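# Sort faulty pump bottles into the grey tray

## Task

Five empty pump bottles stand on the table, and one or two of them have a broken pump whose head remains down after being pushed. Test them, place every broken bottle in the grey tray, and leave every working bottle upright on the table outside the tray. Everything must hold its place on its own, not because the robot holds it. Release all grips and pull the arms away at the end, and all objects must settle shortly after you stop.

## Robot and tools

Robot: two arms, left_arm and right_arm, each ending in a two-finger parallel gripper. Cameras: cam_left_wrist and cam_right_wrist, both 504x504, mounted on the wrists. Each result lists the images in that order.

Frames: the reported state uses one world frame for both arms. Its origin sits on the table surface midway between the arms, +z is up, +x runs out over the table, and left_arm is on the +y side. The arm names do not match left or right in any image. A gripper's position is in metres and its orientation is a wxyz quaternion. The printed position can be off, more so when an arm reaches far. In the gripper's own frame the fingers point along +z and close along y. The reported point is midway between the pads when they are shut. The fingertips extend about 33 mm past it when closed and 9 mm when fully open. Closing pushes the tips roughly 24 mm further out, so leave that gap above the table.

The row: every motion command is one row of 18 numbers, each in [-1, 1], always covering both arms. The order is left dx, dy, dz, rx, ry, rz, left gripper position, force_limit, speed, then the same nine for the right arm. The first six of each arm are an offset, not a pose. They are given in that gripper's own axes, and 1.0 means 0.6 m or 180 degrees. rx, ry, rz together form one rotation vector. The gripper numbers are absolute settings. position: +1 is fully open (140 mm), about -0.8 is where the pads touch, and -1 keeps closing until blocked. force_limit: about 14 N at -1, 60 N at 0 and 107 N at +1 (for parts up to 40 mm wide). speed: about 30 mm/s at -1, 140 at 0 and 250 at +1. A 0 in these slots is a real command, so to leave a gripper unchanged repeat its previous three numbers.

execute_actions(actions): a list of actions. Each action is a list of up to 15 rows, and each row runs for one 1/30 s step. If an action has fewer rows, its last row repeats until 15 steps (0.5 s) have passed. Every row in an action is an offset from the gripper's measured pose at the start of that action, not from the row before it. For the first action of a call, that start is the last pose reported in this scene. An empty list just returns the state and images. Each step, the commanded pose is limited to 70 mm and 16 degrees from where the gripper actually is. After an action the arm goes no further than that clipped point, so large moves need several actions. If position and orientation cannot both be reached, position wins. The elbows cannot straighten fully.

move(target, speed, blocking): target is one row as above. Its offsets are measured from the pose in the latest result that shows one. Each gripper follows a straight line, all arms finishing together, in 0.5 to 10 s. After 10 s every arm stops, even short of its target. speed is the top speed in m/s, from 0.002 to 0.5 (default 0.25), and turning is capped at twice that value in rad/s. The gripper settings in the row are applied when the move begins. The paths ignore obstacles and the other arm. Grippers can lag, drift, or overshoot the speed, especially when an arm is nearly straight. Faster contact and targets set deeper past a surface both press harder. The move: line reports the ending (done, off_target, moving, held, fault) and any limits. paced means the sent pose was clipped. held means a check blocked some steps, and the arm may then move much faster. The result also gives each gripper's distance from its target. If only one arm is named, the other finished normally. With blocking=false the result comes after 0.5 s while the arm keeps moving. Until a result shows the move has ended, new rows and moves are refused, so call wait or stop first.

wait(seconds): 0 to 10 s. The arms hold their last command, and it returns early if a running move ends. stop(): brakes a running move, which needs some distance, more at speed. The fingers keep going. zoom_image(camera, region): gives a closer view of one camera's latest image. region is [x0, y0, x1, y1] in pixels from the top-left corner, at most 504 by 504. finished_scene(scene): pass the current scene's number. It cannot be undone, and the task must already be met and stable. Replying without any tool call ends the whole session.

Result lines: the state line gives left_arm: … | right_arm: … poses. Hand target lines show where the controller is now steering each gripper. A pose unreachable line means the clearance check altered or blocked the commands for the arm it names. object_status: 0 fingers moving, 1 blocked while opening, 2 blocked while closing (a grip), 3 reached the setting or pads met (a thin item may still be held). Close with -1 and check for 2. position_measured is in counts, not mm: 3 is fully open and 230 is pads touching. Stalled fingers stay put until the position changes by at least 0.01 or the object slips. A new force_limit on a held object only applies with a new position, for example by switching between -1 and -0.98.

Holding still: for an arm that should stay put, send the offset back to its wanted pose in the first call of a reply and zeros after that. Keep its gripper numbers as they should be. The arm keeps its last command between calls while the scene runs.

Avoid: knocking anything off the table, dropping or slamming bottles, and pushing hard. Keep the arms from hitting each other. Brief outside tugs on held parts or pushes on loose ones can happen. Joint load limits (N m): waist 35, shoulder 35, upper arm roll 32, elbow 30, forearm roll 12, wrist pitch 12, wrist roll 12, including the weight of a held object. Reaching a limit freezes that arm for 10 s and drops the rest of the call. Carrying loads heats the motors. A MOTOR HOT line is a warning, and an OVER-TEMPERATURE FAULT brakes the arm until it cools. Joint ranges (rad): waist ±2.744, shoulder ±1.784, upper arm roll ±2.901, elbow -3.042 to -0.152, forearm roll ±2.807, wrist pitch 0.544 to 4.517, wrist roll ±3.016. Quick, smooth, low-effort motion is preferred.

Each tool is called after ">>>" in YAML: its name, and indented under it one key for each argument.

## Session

>>> execute_actions:
  actions: []

Scene clock: 0.00 s.
left_arm: end_effector_position=(+0.4174, +0.4246, +0.1158) position_measured=3 object_status=3 end_effector_quat_wxyz=(-0.047, +0.923, +0.378, +0.060) | right_arm: end_effector_position=(+0.6034, -0.2391, +0.4145) position_measured=3 object_status=3 end_effector_quat_wxyz=(-0.002, +0.954, -0.300, +0.000)
Joint positions: left_arm=[ 0.207 -0.419 -0.189 -2.829  0.071  2.512 -2.233] | right_arm=[-0.003 -0.003 -0.003 -1.571  0.003  1.571 -0.793]
Joint velocities: left_arm=[ 0.     0.001  0.001 -0.     0.    -0.     0.001] | right_arm=[-0.001 -0.    -0.     0.    -0.     0.     0.   ]
Hand target (left_arm): +0.417, +0.425, +0.116; -0.047, +0.923, +0.378, +0.060
Hand target (right_arm): +0.603, -0.239, +0.415; -0.002, +0.954, -0.300, +0.000

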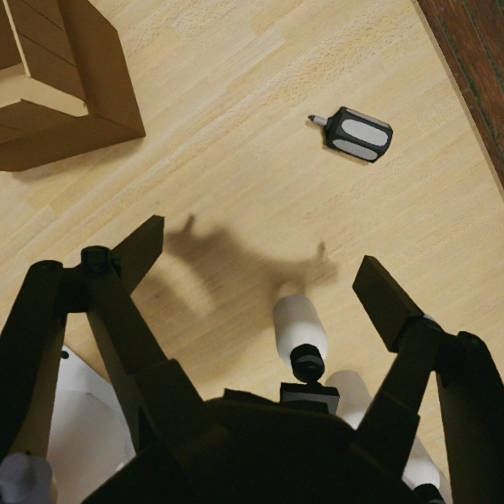

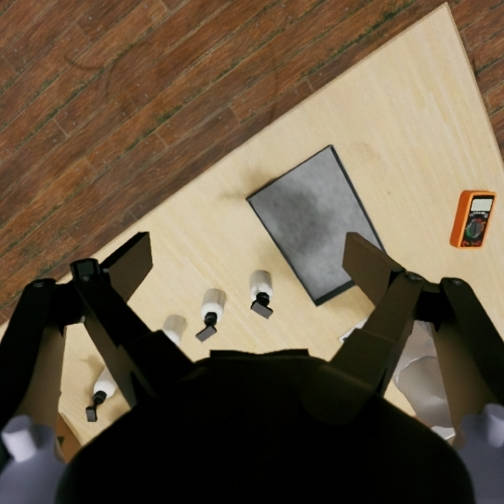

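>>> zoom_image:
  camera: "cam_right_wrist"
  region: [140, 220, 380, 360]

>>> zoom_image:
  camera: "cam_right_wrist"
  region: [40, 300, 240, 460]

>>> zoom_image:
  camera: "cam_left_wrist"
  region: [100, 190, 480, 504]

Region (140, 220, 380, 360) of cam_right_wrist's 504x504 image, scaled by 2.100, with more detail than that image has; it fills the top 294 rows of this view, and the rest is white.

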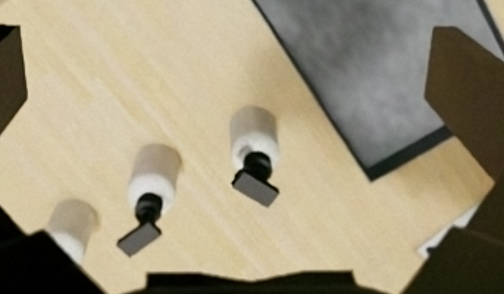

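Region (40, 300, 240, 460) of cam_right_wrist's 504x504 image, scaled by 2.520, with more detail than that image has; it fills the top 403 rows of this view, and the rest is white.

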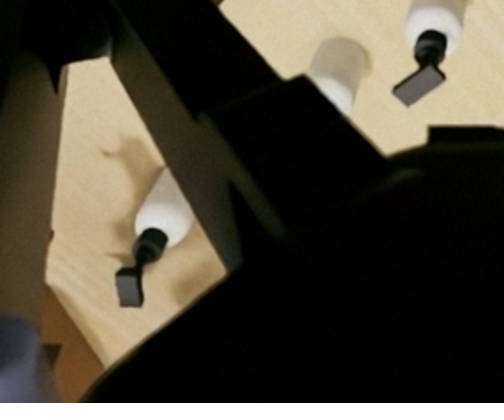

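Region (100, 190, 480, 504) of cam_left_wrist's 504x504 image, scaled by 1.326, with more detail than that image has; it fills the top 416 rows of this view, and the rest is white.

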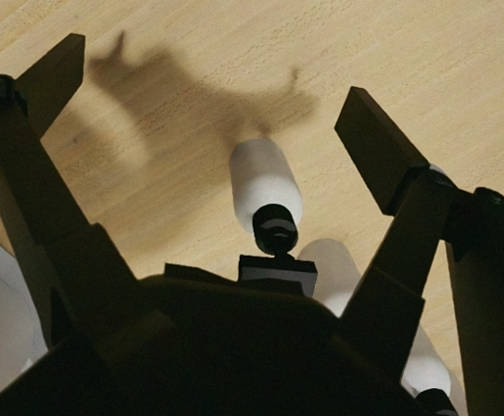

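>>> move:
  target: [-0.042,0.0198,-0.1745,-0.0307,-0.0392,0.2469,-1,0,1,-0.3575,0.0597,0.3495,0,0,-0.194,-1,0,1]
  speed: 0.35

Scene clock: 62.40 s.
left_arm: end_effector_position=(+0.3990, +0.3804, +0.2130) position_measured=233 object_status=3 end_effector_quat_wxyz=(+0.003, +1.000, +0.003, -0.000) | right_arm: end_effector_position=(+0.4078, -0.1445, +0.2046) position_measured=233 object_status=3 end_effector_quat_wxyz=(-0.000, +1.000, -0.004, -0.001)
Joint positions: left_arm=[-0.226 -0.6    0.208 -2.653  0.125  2.058 -1.548] | right_arm=[ 0.265 -0.442  0.05  -2.563  0.027  2.121 -1.093]
Joint velocities: left_arm=[-0.005 -0.001  0.004  0.     0.005 -0.003  0.024] | right_arm=[ 0.    -0.001 -0.    -0.002  0.     0.004 -0.012]
Hand target (left_arm): +0.399, +0.381, +0.214; +0.002, +1.000, -0.004, -0.001
Hand target (right_arm): +0.408, -0.144, +0.204; -0.002, +1.000, -0.001, +0.000
Off the commanded pose (left_arm): 0.005 m, 1 deg.
Off the commanded pose (right_arm): 0.000 m, 0 deg.
move: off_target (left_arm)

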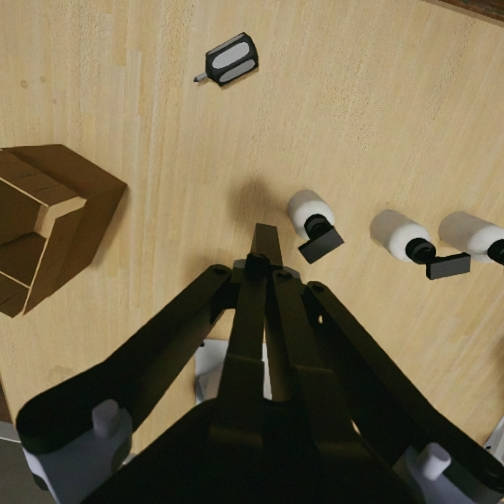

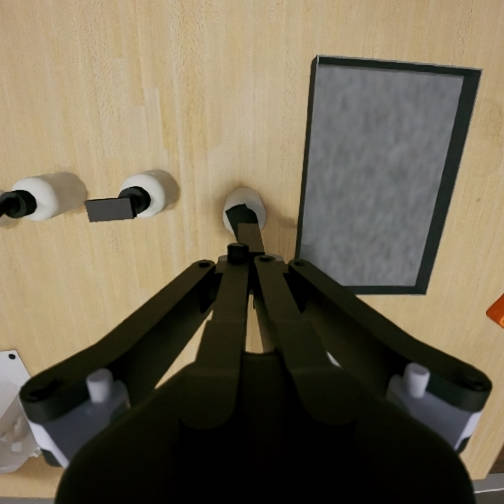

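>>> execute_actions:
  actions: []

>>> zoom_image:
  camera: "cam_right_wrist"
  region: [190, 160, 310, 280]

>>> zoom_image:
  camera: "cam_right_wrist"
  region: [0, 150, 200, 250]

>>> zoom_image:
  camera: "cam_left_wrist"
  region: [220, 170, 380, 300]

>>> zoom_image:
  camera: "cam_left_wrist"
  region: [344, 180, 504, 310]

Scene clock: 65.27 s.
left_arm: end_effector_position=(+0.3988, +0.3805, +0.2130) position_measured=233 object_status=3 end_effector_quat_wxyz=(+0.003, +1.000, -0.000, -0.001) | right_arm: end_effector_position=(+0.4079, -0.1444, +0.2045) position_measured=233 object_status=3 end_effector_quat_wxyz=(-0.000, +1.000, -0.002, -0.000)
Joint positions: left_arm=[-0.226 -0.6    0.208 -2.652  0.125  2.057 -1.541] | right_arm=[ 0.265 -0.442  0.05  -2.563  0.027  2.121 -1.096]
Joint velocities: left_arm=[-0.002 -0.    -0.001  0.    -0.001 -0.    -0.   ] | right_arm=[ 0.001 -0.002 -0.    -0.    -0.    -0.001  0.   ]
Hand target (left_arm): +0.399, +0.381, +0.214; +0.002, +1.000, -0.004, -0.001
Hand target (right_arm): +0.408, -0.144, +0.204; -0.002, +1.000, -0.001, +0.000
Off the commanded pose (left_arm): 0.005 m, 0 deg.
Off the commanded pose (right_arm): 0.001 m, 0 deg.

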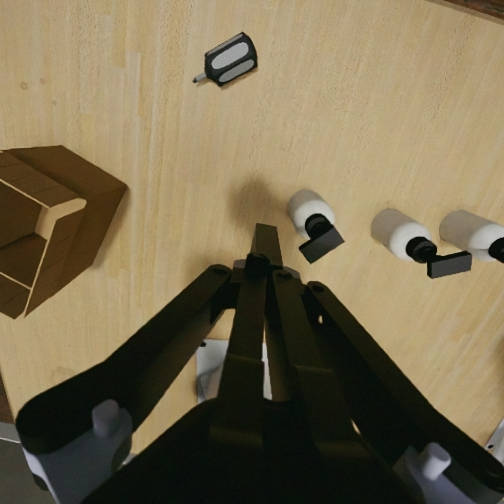

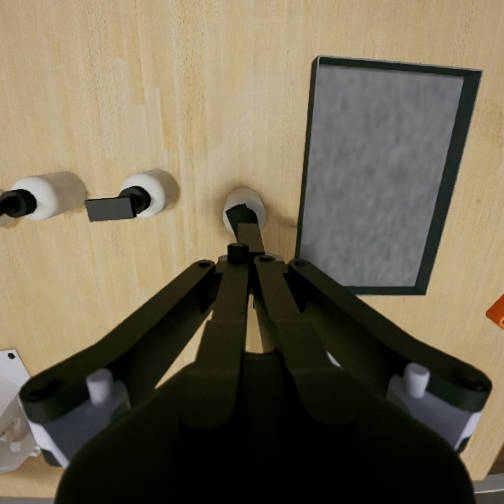

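Region (190, 160, 310, 280) of cam_right_wrist's 504x504 image, scaled by 4.200, with more detail than that image has.

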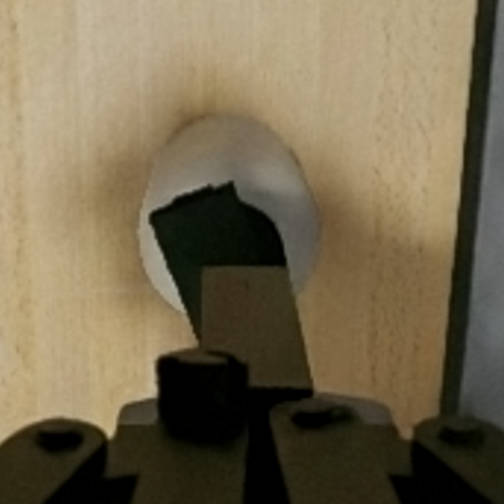

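Region (0, 150, 200, 250) of cam_right_wrist's 504x504 image, scaled by 2.520, with more detail than that image has.

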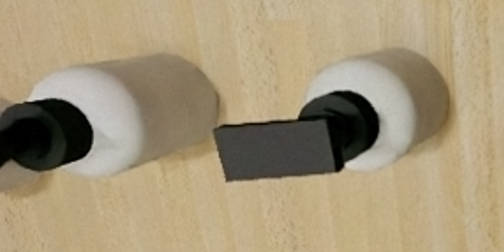

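Region (220, 170, 380, 300) of cam_left_wrist's 504x504 image, scaled by 3.150, with more detail than that image has; it fills the top 410 rows of this view, and the rest is white.

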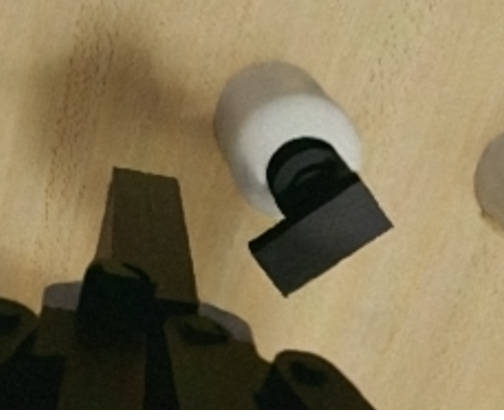

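Region (344, 180, 504, 310) of cam_left_wrist's 504x504 image, scaled by 3.150, with more detail than that image has; it fills the top 410 rows of this view, and the rest is white.

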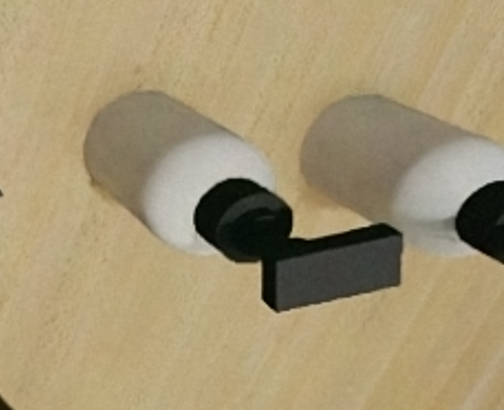

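>>> execute_actions:
  actions: []

Scene clock: 77.77 s.
left_arm: end_effector_position=(+0.3989, +0.3805, +0.2130) position_measured=233 object_status=3 end_effector_quat_wxyz=(+0.003, +1.000, -0.000, -0.001) | right_arm: end_effector_position=(+0.4078, -0.1444, +0.2045) position_measured=233 object_status=3 end_effector_quat_wxyz=(-0.000, +1.000, -0.002, -0.000)
Joint positions: left_arm=[-0.226 -0.6    0.208 -2.652  0.125  2.057 -1.541] | right_arm=[ 0.265 -0.442  0.05  -2.563  0.027  2.121 -1.096]
Joint velocities: left_arm=[-0.     0.    -0.     0.001  0.001  0.001  0.001] | right_arm=[-0.    -0.001  0.    -0.     0.     0.    -0.001]
Hand target (left_arm): +0.399, +0.381, +0.214; +0.002, +1.000, -0.004, -0.001
Hand target (right_arm): +0.408, -0.144, +0.204; -0.002, +1.000, -0.001, +0.000
Off the commanded pose (left_arm): 0.005 m, 0 deg.
Off the commanded pose (right_arm): 0.001 m, 0 deg.

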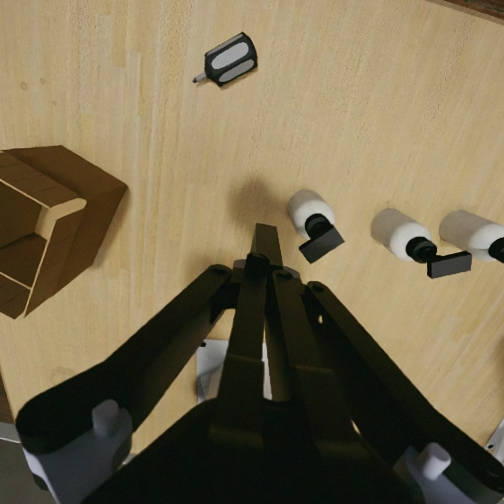

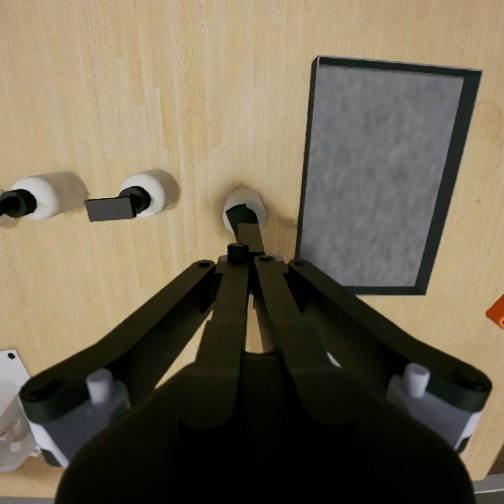

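>>> zoom_image:
  camera: "cam_left_wrist"
  region: [264, 170, 504, 310]

Region (264, 170, 504, 310) of cam_left_wrist's 504x504 image, scaled by 2.100, with more detail than that image has; it fills the top 294 rows of this view, and the rest is white.

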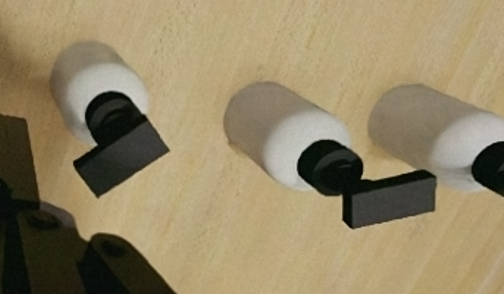

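>>> move:
  target: [0.005,0.279,0.03,0,0,0,-1,0,1, 0,-0.005,0.0775,0,0,0,-1,0,1]
  speed: 0.17

Scene clock: 101.23 s.
left_arm: end_effector_position=(+0.4001, +0.2196, +0.1929) position_measured=233 object_status=3 end_effector_quat_wxyz=(-0.003, +1.000, -0.006, -0.004) | right_arm: end_effector_position=(+0.4087, -0.1430, +0.1592) position_measured=233 object_status=3 end_effector_quat_wxyz=(+0.000, +1.000, -0.002, -0.001)
Joint positions: left_arm=[-0.324 -0.504 -0.125 -2.64  -0.066  2.129 -1.815] | right_arm=[ 0.265 -0.372  0.055 -2.628  0.027  2.256 -1.094]
Joint velocities: left_arm=[ 0.005 -0.    -0.005  0.    -0.004  0.001 -0.027] | right_arm=[ 0.003  0.001 -0.     0.    -0.     0.003  0.002]
Hand target (left_arm): +0.402, +0.218, +0.194; -0.002, +1.000, +0.001, -0.002
Hand target (right_arm): +0.408, -0.142, +0.158; -0.000, +1.000, -0.002, -0.000
Off the commanded pose (left_arm): 0.008 m, 1 deg.
Off the commanded pose (right_arm): 0.002 m, 0 deg.
move: off_target (left_arm)

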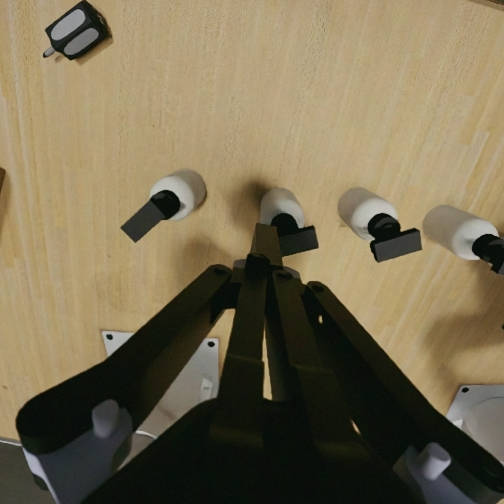

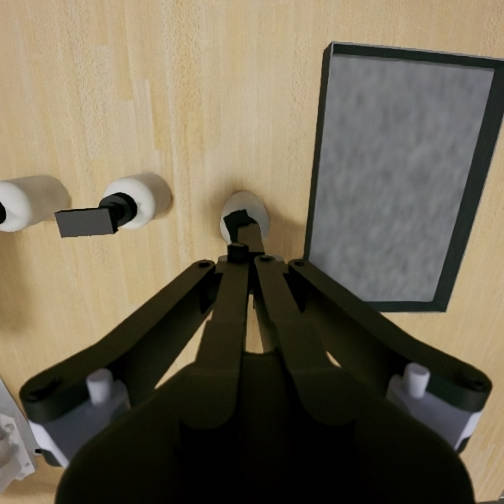

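>>> zoom_image:
  camera: "cam_left_wrist"
  region: [220, 170, 340, 290]

>>> zoom_image:
  camera: "cam_right_wrist"
  region: [190, 170, 310, 290]

Region (220, 170, 340, 290) of cam_left_wrist's 504x504 image, scaled by 4.200, with more detail than that image has.

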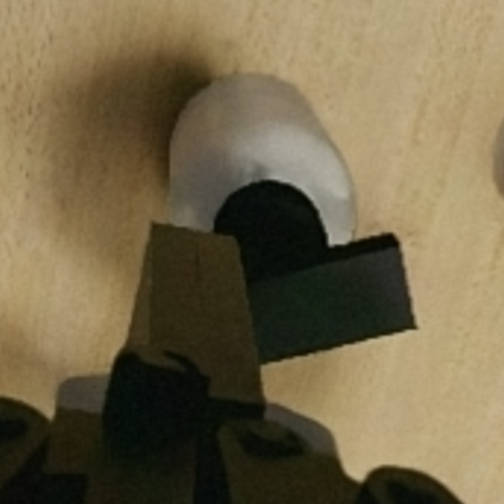

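Region (190, 170, 310, 290) of cam_right_wrist's 504x504 image, scaled by 4.200, with more detail than that image has.

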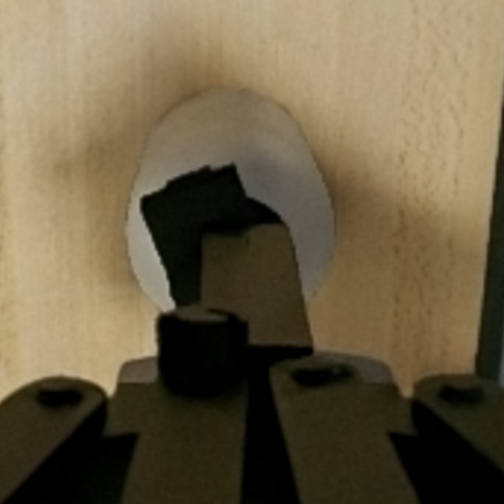

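>>> move:
  target: [-0.005,0.032,0.002,-0.002,0.002,-0.004,-1,0,1, 0,0,-0.055,0,0,0,-1,0,1]
  speed: 0.08

Scene clock: 109.73 s.
left_arm: end_effector_position=(+0.3968, +0.2017, +0.1923) position_measured=233 object_status=3 end_effector_quat_wxyz=(-0.002, +1.000, -0.005, -0.001) | right_arm: end_effector_position=(+0.4090, -0.1421, +0.1913) position_measured=233 object_status=3 end_effector_quat_wxyz=(-0.000, +1.000, -0.001, +0.001)
Joint positions: left_arm=[-0.334 -0.502 -0.16  -2.639 -0.088  2.138 -1.848] | right_arm=[ 0.265 -0.42   0.055 -2.581  0.027  2.163 -1.094]
Joint velocities: left_arm=[-0.     0.    -0.002  0.001 -0.     0.    -0.011] | right_arm=[-0.    -0.001 -0.001 -0.001 -0.    -0.011  0.   ]
Hand target (left_arm): +0.397, +0.201, +0.191; -0.001, +1.000, +0.000, -0.001
Hand target (right_arm): +0.409, -0.143, +0.192; -0.000, +1.000, -0.002, -0.001
Off the commanded pose (left_arm): 0.001 m, 1 deg.
Off the commanded pose (right_arm): 0.001 m, 0 deg.
move: done

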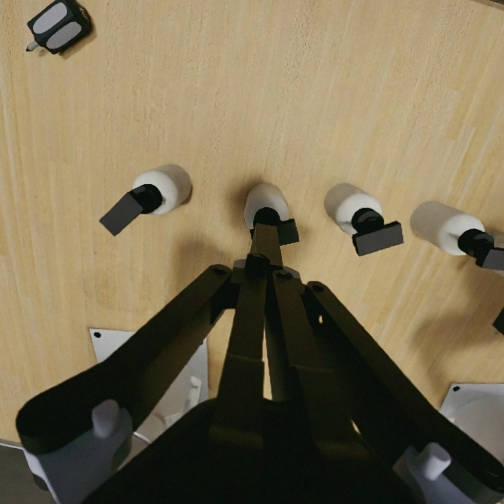

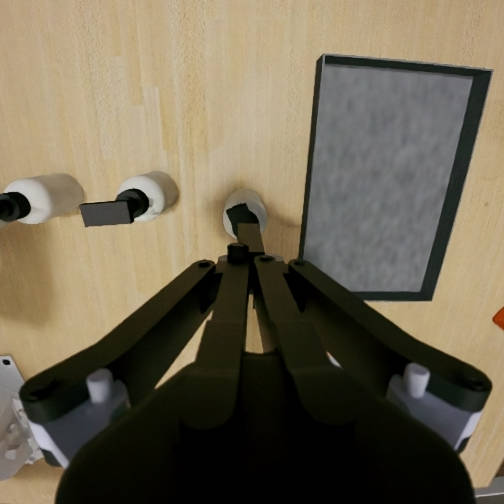

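>>> zoom_image:
  camera: "cam_right_wrist"
  region: [60, 150, 300, 270]

Region (60, 150, 300, 270) of cam_right_wrist's 504x504 image, scaled by 2.100, with more detail than that image has.

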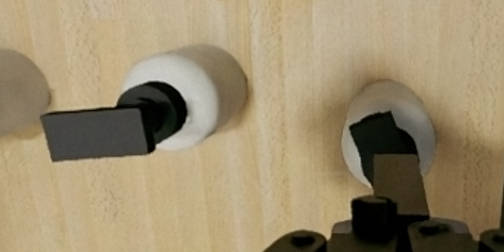

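>>> move:
  target: [0,0,0.0555,0,0,-0.002,-1,0,1, 0.0335,-0.19,0,0,0,0,-1,0,1]
  speed: 0.155

Scene clock: 117.97 s.
left_arm: end_effector_position=(+0.3987, +0.2016, +0.1621) position_measured=233 object_status=3 end_effector_quat_wxyz=(-0.001, +1.000, -0.004, +0.001) | right_arm: end_effector_position=(+0.4291, -0.0287, +0.1907) position_measured=233 object_status=3 end_effector_quat_wxyz=(-0.001, +1.000, +0.003, -0.001)
Joint positions: left_arm=[-0.334 -0.454 -0.166 -2.686 -0.088  2.236 -1.851] | right_arm=[ 0.31  -0.17   0.194 -2.339  0.042  2.171 -0.926]
Joint velocities: left_arm=[ 0.     0.    -0.001 -0.002 -0.001  0.004 -0.   ] | right_arm=[ 0.    -0.001  0.001  0.    -0.002  0.     0.029]
Hand target (left_arm): +0.397, +0.203, +0.159; -0.003, +1.000, -0.001, -0.001
Hand target (right_arm): +0.430, -0.029, +0.191; +0.000, +1.000, -0.001, +0.001
Off the commanded pose (left_arm): 0.004 m, 0 deg.
Off the commanded pose (right_arm): 0.001 m, 1 deg.
move: off_target (left_arm)

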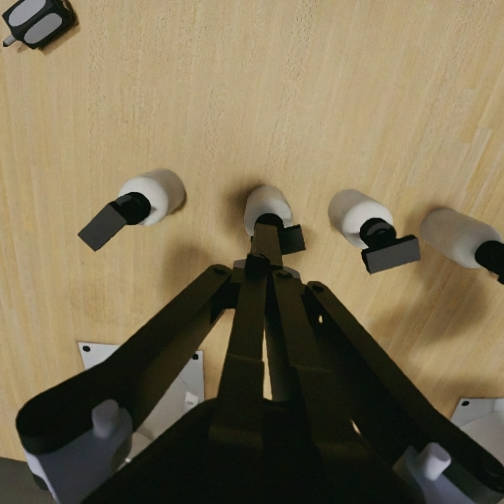

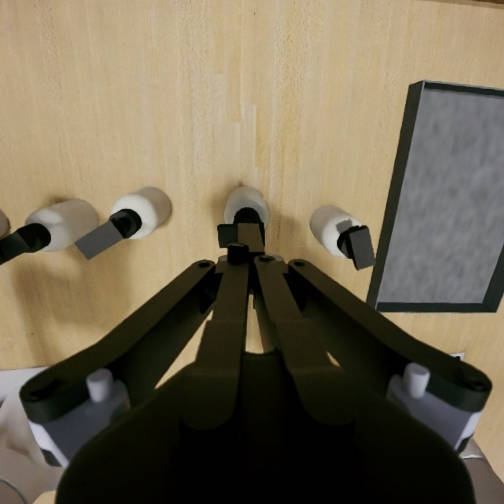

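>>> move:
  target: [0,0,-0.052,0,0,0,-1,0,1, 0,0,0.0545,0,0,0,-1,0,1]
  speed: 0.05

Scene clock: 120.87 s.
left_arm: end_effector_position=(+0.3983, +0.2010, +0.1917) position_measured=233 object_status=3 end_effector_quat_wxyz=(-0.001, +1.000, -0.003, +0.001) | right_arm: end_effector_position=(+0.4307, -0.0284, +0.1614) position_measured=233 object_status=3 end_effector_quat_wxyz=(-0.003, +1.000, -0.000, -0.000)
Joint positions: left_arm=[-0.334 -0.501 -0.161 -2.641 -0.088  2.146 -1.851] | right_arm=[ 0.31  -0.129  0.194 -2.377  0.038  2.254 -0.917]
Joint velocities: left_arm=[-0.001 -0.001  0.001 -0.     0.    -0.01  -0.001] | right_arm=[ 0.     0.002 -0.002 -0.001 -0.002  0.008 -0.002]
Hand target (left_arm): +0.398, +0.201, +0.193; -0.001, +1.000, -0.004, +0.001
Hand target (right_arm): +0.429, -0.029, +0.158; -0.001, +1.000, +0.003, -0.001
Off the commanded pose (left_arm): 0.002 m, 0 deg.
Off the commanded pose (right_arm): 0.004 m, 1 deg.
move: off_target (right_arm)

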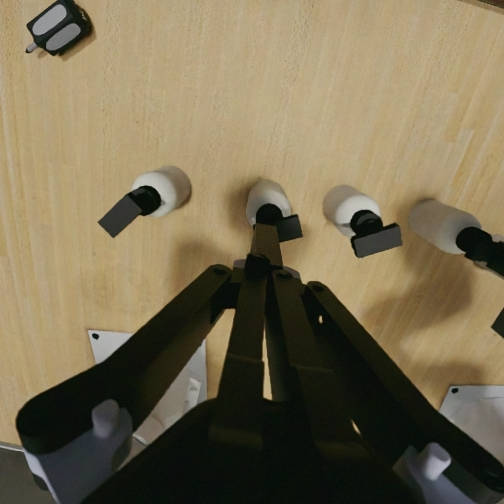

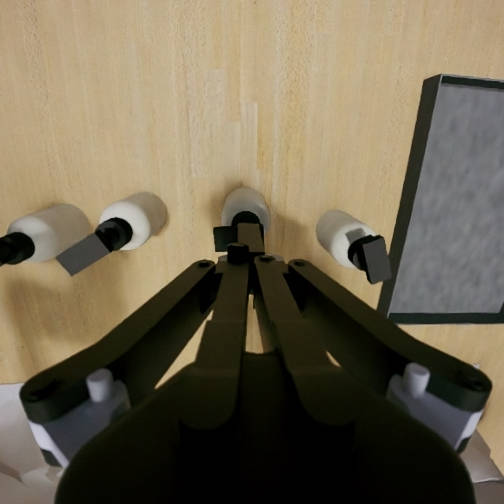

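>>> move:
  target: [0.002,-0.206,0,0,0,0,-1,0,1, 0,0,-0.052,0,0,0,-1,0,1]
  speed: 0.2

Scene clock: 128.33 s.
left_arm: end_effector_position=(+0.4023, +0.3203, +0.1934) position_measured=233 object_status=3 end_effector_quat_wxyz=(+0.003, +1.000, +0.003, +0.004) | right_arm: end_effector_position=(+0.4306, -0.0280, +0.1916) position_measured=233 object_status=3 end_effector_quat_wxyz=(-0.002, +1.000, +0.000, +0.002)
Joint positions: left_arm=[-0.264 -0.576  0.089 -2.699  0.049  2.133 -1.651] | right_arm=[ 0.31  -0.171  0.194 -2.338  0.042  2.175 -0.919]
Joint velocities: left_arm=[-0.005 -0.002  0.007  0.001  0.005 -0.001  0.024] | right_arm=[-0.001  0.001 -0.     0.    -0.    -0.003 -0.   ]
Hand target (left_arm): +0.400, +0.321, +0.192; +0.002, +1.000, -0.004, +0.002
Hand target (right_arm): +0.431, -0.028, +0.193; -0.003, +1.000, -0.000, -0.000
Off the commanded pose (left_arm): 0.005 m, 1 deg.
Off the commanded pose (right_arm): 0.001 m, 0 deg.
move: off_target (left_arm)

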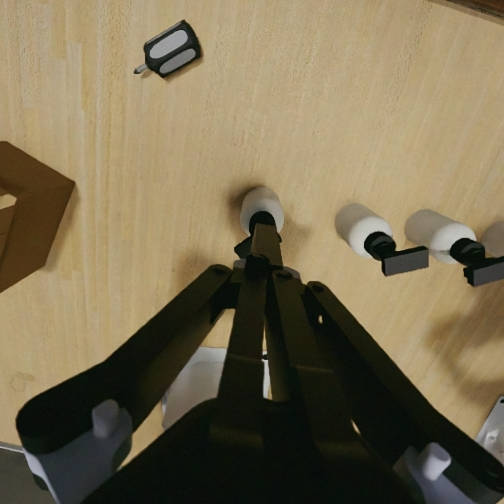

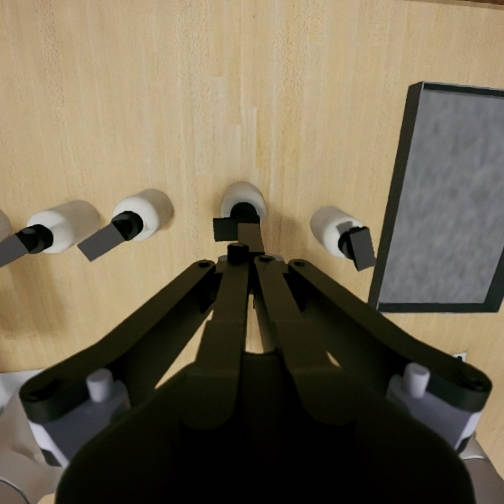

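>>> zoom_image:
  camera: "cam_left_wrist"
  region: [204, 160, 504, 310]

>>> zoom_image:
  camera: "cam_right_wrist"
  region: [270, 170, 420, 320]

Region (204, 160, 504, 310) of cam_left_wrist's 504x504 image, scaled by 1.680, with more detail than that image has.

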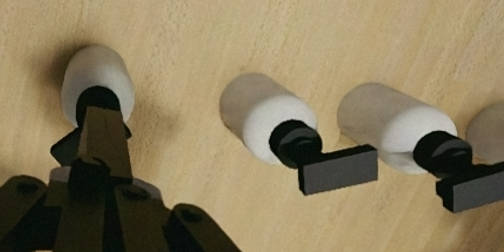

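Region (270, 170, 420, 320) of cam_right_wrist's 504x504 image, scaled by 3.360, with more detail than that image has.

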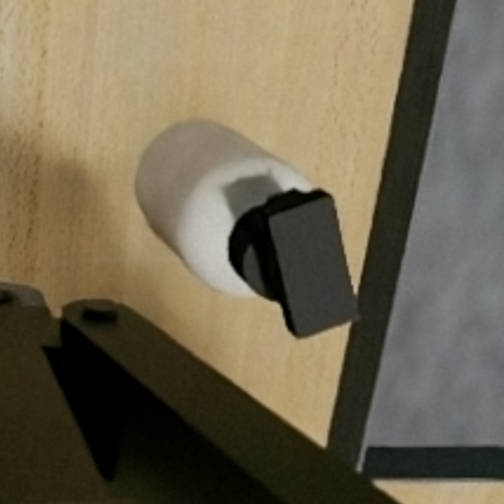

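>>> zoom_image:
  camera: "cam_left_wrist"
  region: [210, 170, 320, 280]

Region (210, 170, 320, 280) of cam_left_wrist's 504x504 image, scaled by 4.582, with more detail than that image has.

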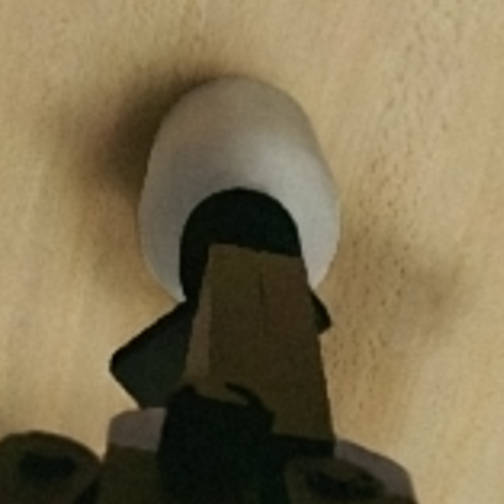

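>>> move:
  target: [-0.003,-0.005,0.0573,0,0,0,-1,0,1, -0.0403,0.1877,0.0277,0,0,0,0.1,-0.2,0.5]
  speed: 0.155

Scene clock: 142.23 s.
left_arm: end_effector_position=(+0.4026, +0.3226, +0.1619) position_measured=233 object_status=3 end_effector_quat_wxyz=(+0.004, +1.000, +0.004, +0.006) | right_arm: end_effector_position=(+0.4050, -0.1396, +0.1747) position_measured=117 object_status=3 end_effector_quat_wxyz=(-0.003, +1.000, -0.007, -0.001)
Joint positions: left_arm=[-0.257 -0.531  0.093 -2.753  0.05   2.236 -1.644] | right_arm=[ 0.281 -0.404  0.047 -2.614  0.03   2.211 -1.076]
Joint velocities: left_arm=[ 0.001  0.002  0.001  0.     0.     0.006 -0.001] | right_arm=[-0.    -0.001 -0.    -0.001 -0.     0.003 -0.03 ]
Hand target (left_arm): +0.401, +0.324, +0.159; +0.003, +1.000, +0.004, +0.004
Hand target (right_arm): +0.406, -0.140, +0.175; -0.002, +1.000, +0.000, +0.002
Off the commanded pose (left_arm): 0.003 m, 0 deg.
Off the commanded pose (right_arm): 0.002 m, 1 deg.
move: done

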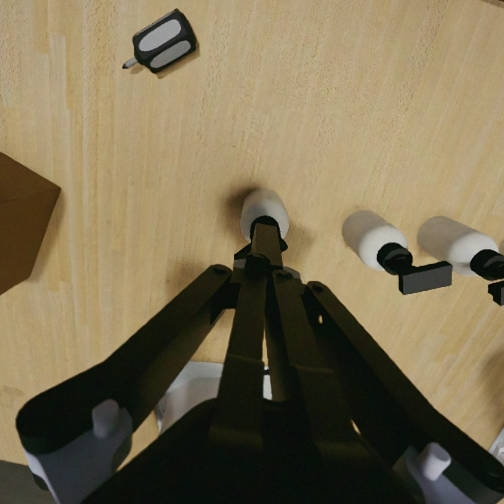

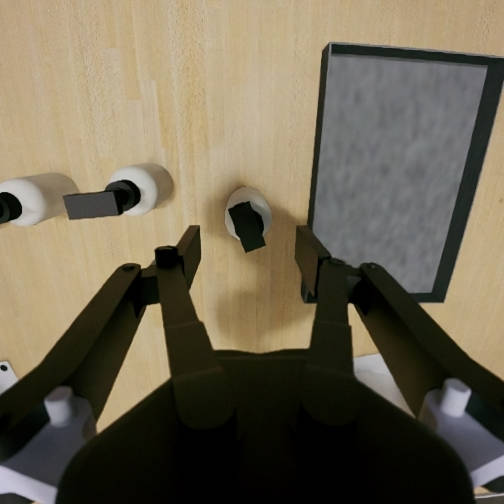

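>>> move:
  target: [0,0,-0.055,0.002,-0.003,0.002,-1,0,1, 0.008,0,0.176,-0.002,0,-0.004,0.1,-0.2,0.5]
  speed: 0.13

Scene clock: 146.07 s.
left_arm: end_effector_position=(+0.4016, +0.3228, +0.1932) position_measured=233 object_status=3 end_effector_quat_wxyz=(+0.002, +1.000, +0.002, +0.001) | right_arm: end_effector_position=(+0.4086, -0.1400, +0.0693) position_measured=117 object_status=3 end_effector_quat_wxyz=(+0.001, +1.000, -0.001, -0.003)
Joint positions: left_arm=[-0.256 -0.572  0.086 -2.695  0.05   2.126 -1.644] | right_arm=[ 0.281 -0.166  0.048 -2.706  0.016  2.534 -1.081]
Joint velocities: left_arm=[ 0.001 -0.     0.     0.001 -0.001 -0.004 -0.001] | right_arm=[-0.     0.001 -0.    -0.    -0.002  0.012  0.003]
Hand target (left_arm): +0.402, +0.322, +0.195; +0.001, +1.000, +0.000, +0.001
Hand target (right_arm): +0.410, -0.140, +0.069; +0.001, +1.000, -0.001, -0.000
Off the commanded pose (left_arm): 0.002 m, 0 deg.
Off the commanded pose (right_arm): 0.001 m, 0 deg.
move: done

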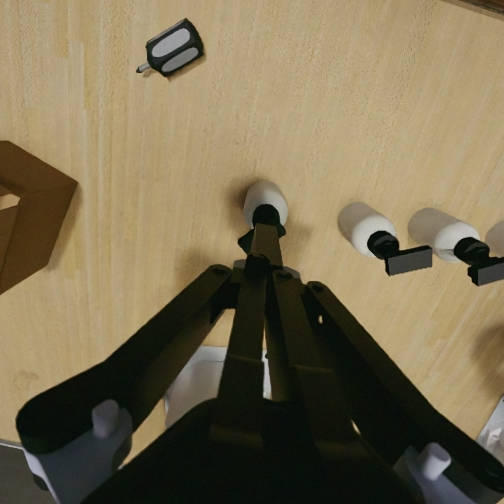

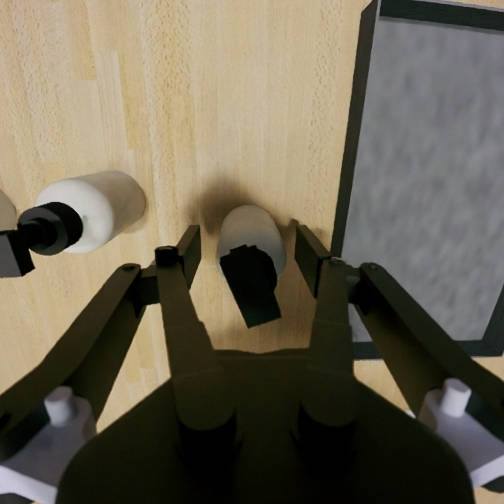

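>>> execute_actions:
  actions:
    - [[0,0,0,0,0,0,-1,0,1, 0.001,0.002,0,0,0,0,-1,-0.2,-0.4]]

Scene clock: 161.93 s.
left_arm: end_effector_position=(+0.4014, +0.3228, +0.1932) position_measured=233 object_status=3 end_effector_quat_wxyz=(+0.002, +1.000, +0.002, +0.001) | right_arm: end_effector_position=(+0.4094, -0.1396, +0.0698) position_measured=159 object_status=2 end_effector_quat_wxyz=(+0.000, +1.000, -0.001, -0.002)
Joint positions: left_arm=[-0.256 -0.572  0.086 -2.695  0.05   2.126 -1.644] | right_arm=[ 0.281 -0.167  0.048 -2.706  0.016  2.536 -1.08 ]
Joint velocities: left_arm=[ 0.001 -0.001 -0.001  0.001 -0.001 -0.001  0.001] | right_arm=[-0.     0.     0.    -0.001 -0.001 -0.     0.002]
Hand target (left_arm): +0.402, +0.323, +0.193; +0.002, +1.000, +0.002, +0.001
Hand target (right_arm): +0.409, -0.141, +0.069; +0.001, +1.000, -0.001, -0.003
Off the commanded pose (left_arm): 0.000 m, 0 deg.
Off the commanded pose (right_arm): 0.002 m, 0 deg.

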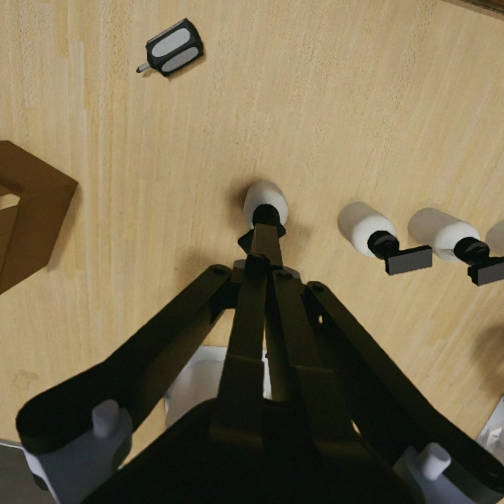

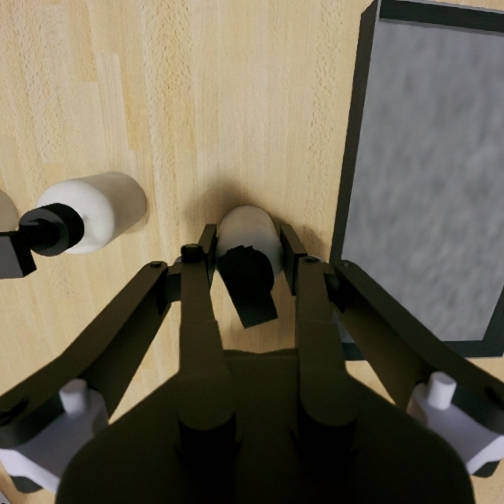

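>>> move:
  target: [0.0127,0.361,0,0,0,0,-1,0,1, 0.005,0.042,-0.092,0,0,0,-1,-0.2,-0.4]
  speed: 0.25

Scene clock: 176.47 s.
left_arm: end_effector_position=(+0.4099, +0.1139, +0.1913) position_measured=233 object_status=3 end_effector_quat_wxyz=(-0.007, +1.000, -0.005, -0.001) | right_arm: end_effector_position=(+0.4115, -0.1630, +0.1240) position_measured=159 object_status=2 end_effector_quat_wxyz=(-0.001, +1.000, -0.003, -0.002)
Joint positions: left_arm=[-0.355 -0.342 -0.321 -2.493 -0.114  2.156 -2.015] | right_arm=[ 0.261 -0.325  0.009 -2.69   0.009  2.363 -1.127]
Joint velocities: left_arm=[ 0.002  0.    -0.003  0.001 -0.     0.    -0.029] | right_arm=[-0.009 -0.001  0.     0.005 -0.007  0.    -0.004]
Hand target (left_arm): +0.411, +0.113, +0.192; -0.005, +1.000, +0.004, +0.000
Hand target (right_arm): +0.412, -0.164, +0.125; -0.000, +1.000, -0.001, -0.002
Off the commanded pose (left_arm): 0.008 m, 1 deg.
Off the commanded pose (right_arm): 0.002 m, 0 deg.
move: off_target (left_arm)

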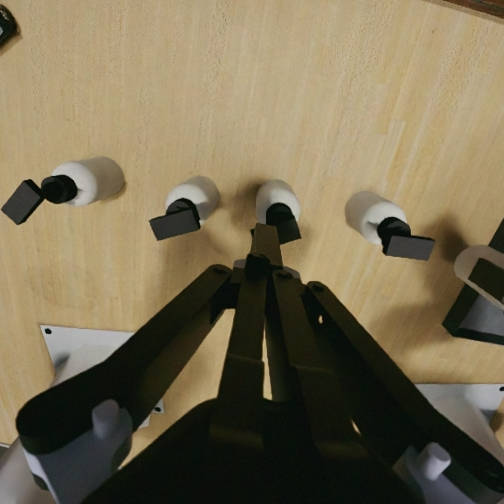

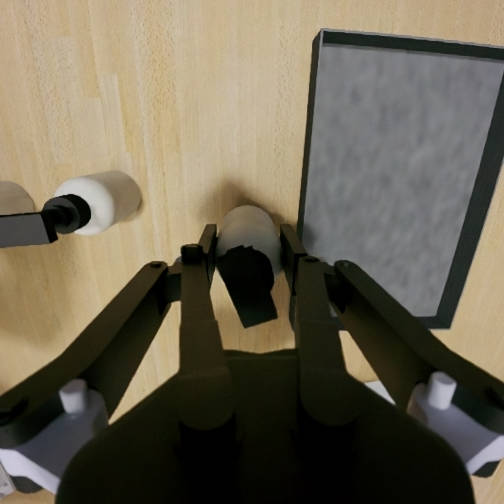

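>>> zoom_image:
  camera: "cam_left_wrist"
  region: [220, 160, 340, 280]

>>> zoom_image:
  camera: "cam_left_wrist"
  region: [0, 140, 240, 260]

Region (220, 160, 340, 280) of cam_left_wrist's 504x504 image, scaled by 4.200, with more detail than that image has.

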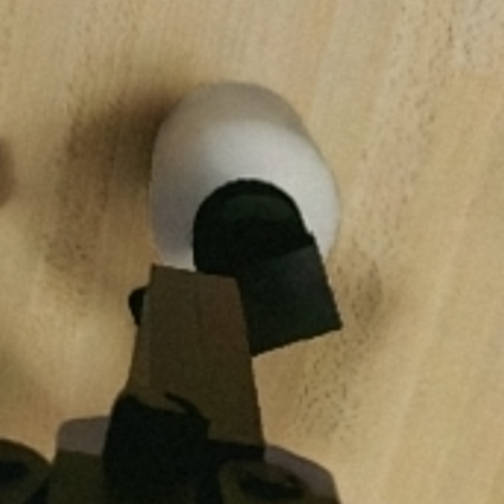

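Region (0, 140, 240, 260) of cam_left_wrist's 504x504 image, scaled by 2.100, with more detail than that image has.

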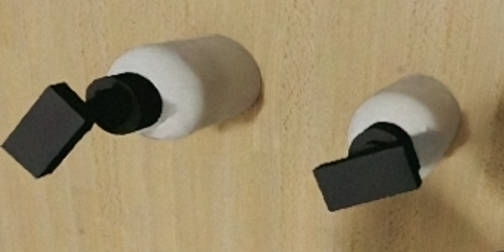

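>>> move:
  target: [0.0133,0.027,0.008,-0.004,0,-0.003,-1,0,1, 0.006,0.2117,0.0133,0,0,0,-1,-0.2,-0.4]
  speed: 0.25

Scene clock: 187.17 s.
left_arm: end_effector_position=(+0.4164, +0.0999, +0.1857) position_measured=233 object_status=3 end_effector_quat_wxyz=(-0.003, +1.000, -0.003, -0.002) | right_arm: end_effector_position=(+0.4131, -0.2895, +0.1160) position_measured=159 object_status=2 end_effector_quat_wxyz=(-0.002, +1.000, -0.011, -0.003)
Joint positions: left_arm=[-0.355 -0.295 -0.337 -2.464 -0.114  2.175 -2.037] | right_arm=[ 0.146 -0.426 -0.219 -2.794 -0.123  2.367 -1.341]
Joint velocities: left_arm=[ 0.001  0.     0.     0.     0.001 -0.    -0.002] | right_arm=[ 0.    -0.001 -0.    -0.    -0.001 -0.    -0.028]
Hand target (left_arm): +0.418, +0.098, +0.186; -0.001, +1.000, +0.000, -0.000
Hand target (right_arm): +0.414, -0.290, +0.116; -0.001, +1.000, -0.003, -0.002
Off the commanded pose (left_arm): 0.003 m, 0 deg.
Off the commanded pose (right_arm): 0.001 m, 1 deg.
move: done

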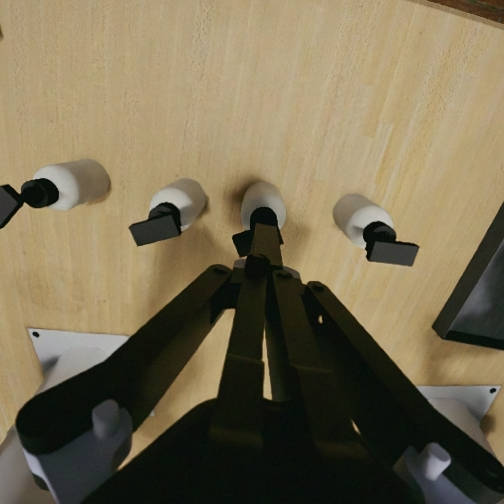

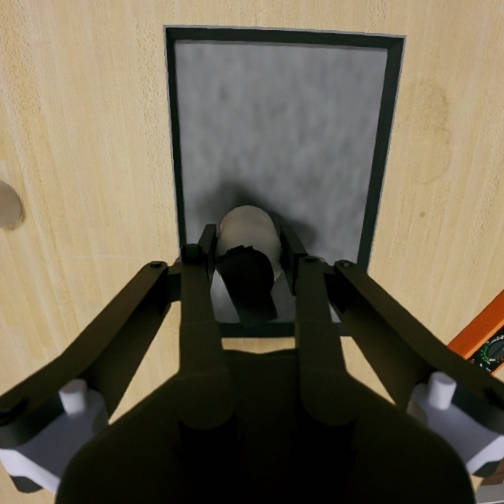

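>>> move:
  target: [0.002,-0.002,0.0445,0,0,0,-1,0,1, 0.002,0,0.0747,0,0,0,-1,-0.2,-0.4]
  speed: 0.07

Scene clock: 190.80 s.
left_arm: end_effector_position=(+0.4180, +0.1008, +0.1608) position_measured=233 object_status=3 end_effector_quat_wxyz=(-0.002, +1.000, -0.004, -0.002) | right_arm: end_effector_position=(+0.4136, -0.2904, +0.0718) position_measured=159 object_status=2 end_effector_quat_wxyz=(+0.000, +1.000, -0.010, -0.005)
Joint positions: left_arm=[-0.354 -0.254 -0.34  -2.496 -0.106  2.247 -2.037] | right_arm=[ 0.15  -0.302 -0.23  -2.829 -0.117  2.521 -1.349]
Joint velocities: left_arm=[-0.001  0.     0.001  0.     0.     0.006  0.002] | right_arm=[-0.     0.002 -0.    -0.001  0.002  0.012 -0.001]
Hand target (left_arm): +0.418, +0.102, +0.159; -0.003, +1.000, -0.002, -0.002
Hand target (right_arm): +0.414, -0.290, +0.071; -0.001, +1.000, -0.011, -0.003
Off the commanded pose (left_arm): 0.002 m, 0 deg.
Off the commanded pose (right_arm): 0.001 m, 0 deg.
move: done

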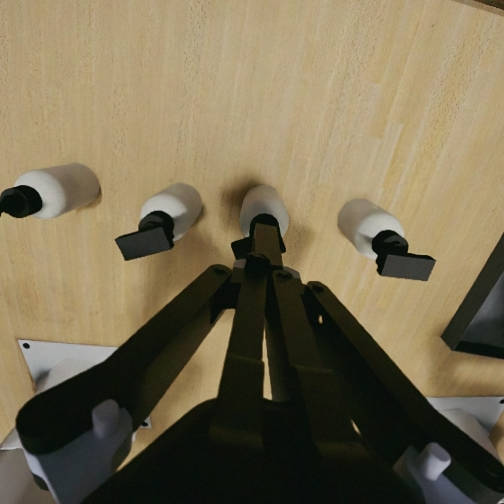

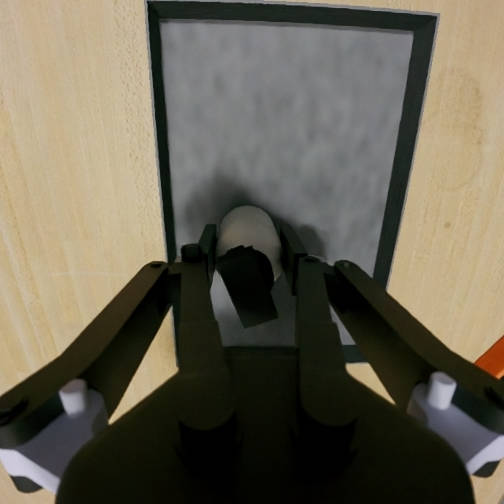

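>>> execute_actions:
  actions:
    - [[0,0,-0.002,0,0,0,-1,0,1, 0,0,0,0,0,0,0.08,-0.2,0.2],[0,0,-0.005,0,0,0,-1,0,1, 0,0,0,0,0,0,0.08,-0.2,0.2],[0,0,-0.009,0,0,0,-1,0,1, 0,0,0,0,0,0,0.08,-0.2,0.2],[0,0,-0.013,0,0,0,-1,0,1, 0,0,0,0,0,0,0.08,-0.2,0.2],[0,0,-0.018,0,0,0,-1,0,1, 0,0,0,0,0,0,0.08,-0.2,0.2],[0,0,-0.023,0,0,0,-1,0,1, 0,0,0,0,0,0,0.08,-0.2,0.2],[0,0,-0.028,0,0,0,-1,0,1, 0,0,-0.002,0,0,0,0.08,-0.2,0.2],[0,0,-0.033,0,0,0,-1,0,1, 0,0,-0.005,0,0,0,0.08,-0.2,0.2],[0,0,-0.038,0,0,0,-1,0,1, 0,0,-0.009,0,0,0,0.08,-0.2,0.2],[0,0,-0.042,0,0,0,-1,0,1, 0,0,-0.014,0,0,0,0.08,-0.2,0.2],[0,0,-0.046,0,0,0,-1,0,1, 0,0,-0.02,0,0,0,0.08,-0.2,0.2],[0,0,-0.049,0,0,0,-1,0,1, 0,0,-0.027,0,0,0,0.08,-0.2,0.2],[0,0,-0.051,0,0,0,0.1,-0.2,1, 0,0,-0.034,0,0,0,0.08,-0.2,0.2],[0,0,-0.052,0,0,0,0.1,-0.2,1, 0,0,-0.041,0,0,0,0.08,-0.2,0.2],[0,0,-0.052,0,0,0,0.1,-0.2,1, 0,0,-0.048,0,0,0,0.08,-0.2,0.2]]

Scene clock: 196.93 s.
left_arm: end_effector_position=(+0.4223, +0.0989, +0.1904) position_measured=216 object_status=0 end_effector_quat_wxyz=(+0.000, +1.000, -0.002, +0.005) | right_arm: end_effector_position=(+0.4189, -0.2885, +0.0912) position_measured=119 object_status=3 end_effector_quat_wxyz=(-0.003, +1.000, -0.010, +0.004)
Joint positions: left_arm=[-0.355 -0.298 -0.332 -2.458 -0.111  2.183 -2.036] | right_arm=[ 0.148 -0.355 -0.226 -2.816 -0.118  2.474 -1.349]
Joint velocities: left_arm=[-0.005 -0.048  0.01   0.048 -0.009 -0.113  0.007] | right_arm=[-0.017 -0.308  0.034  0.107 -0.009 -0.285  0.006]
Hand target (left_arm): +0.417, +0.100, +0.192; -0.002, +1.000, -0.005, -0.003
Hand target (right_arm): +0.414, -0.290, +0.099; +0.000, +1.000, -0.010, -0.004
Off the commanded pose (left_arm): 0.005 m, 1 deg.
Off the commanded pose (right_arm): 0.011 m, 1 deg.

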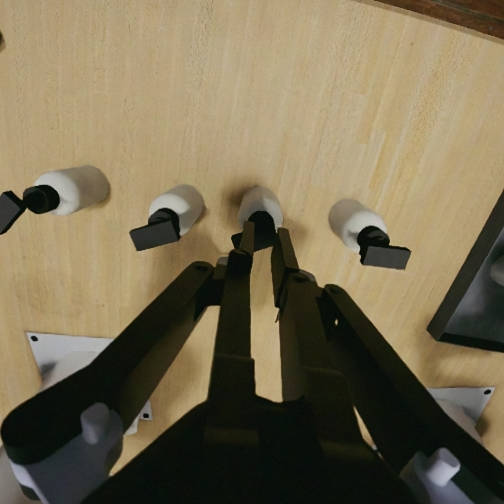

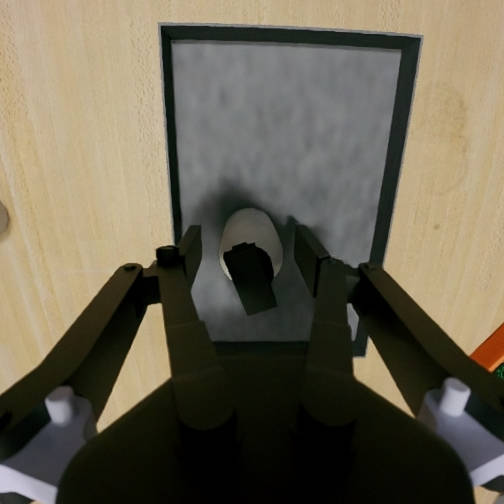

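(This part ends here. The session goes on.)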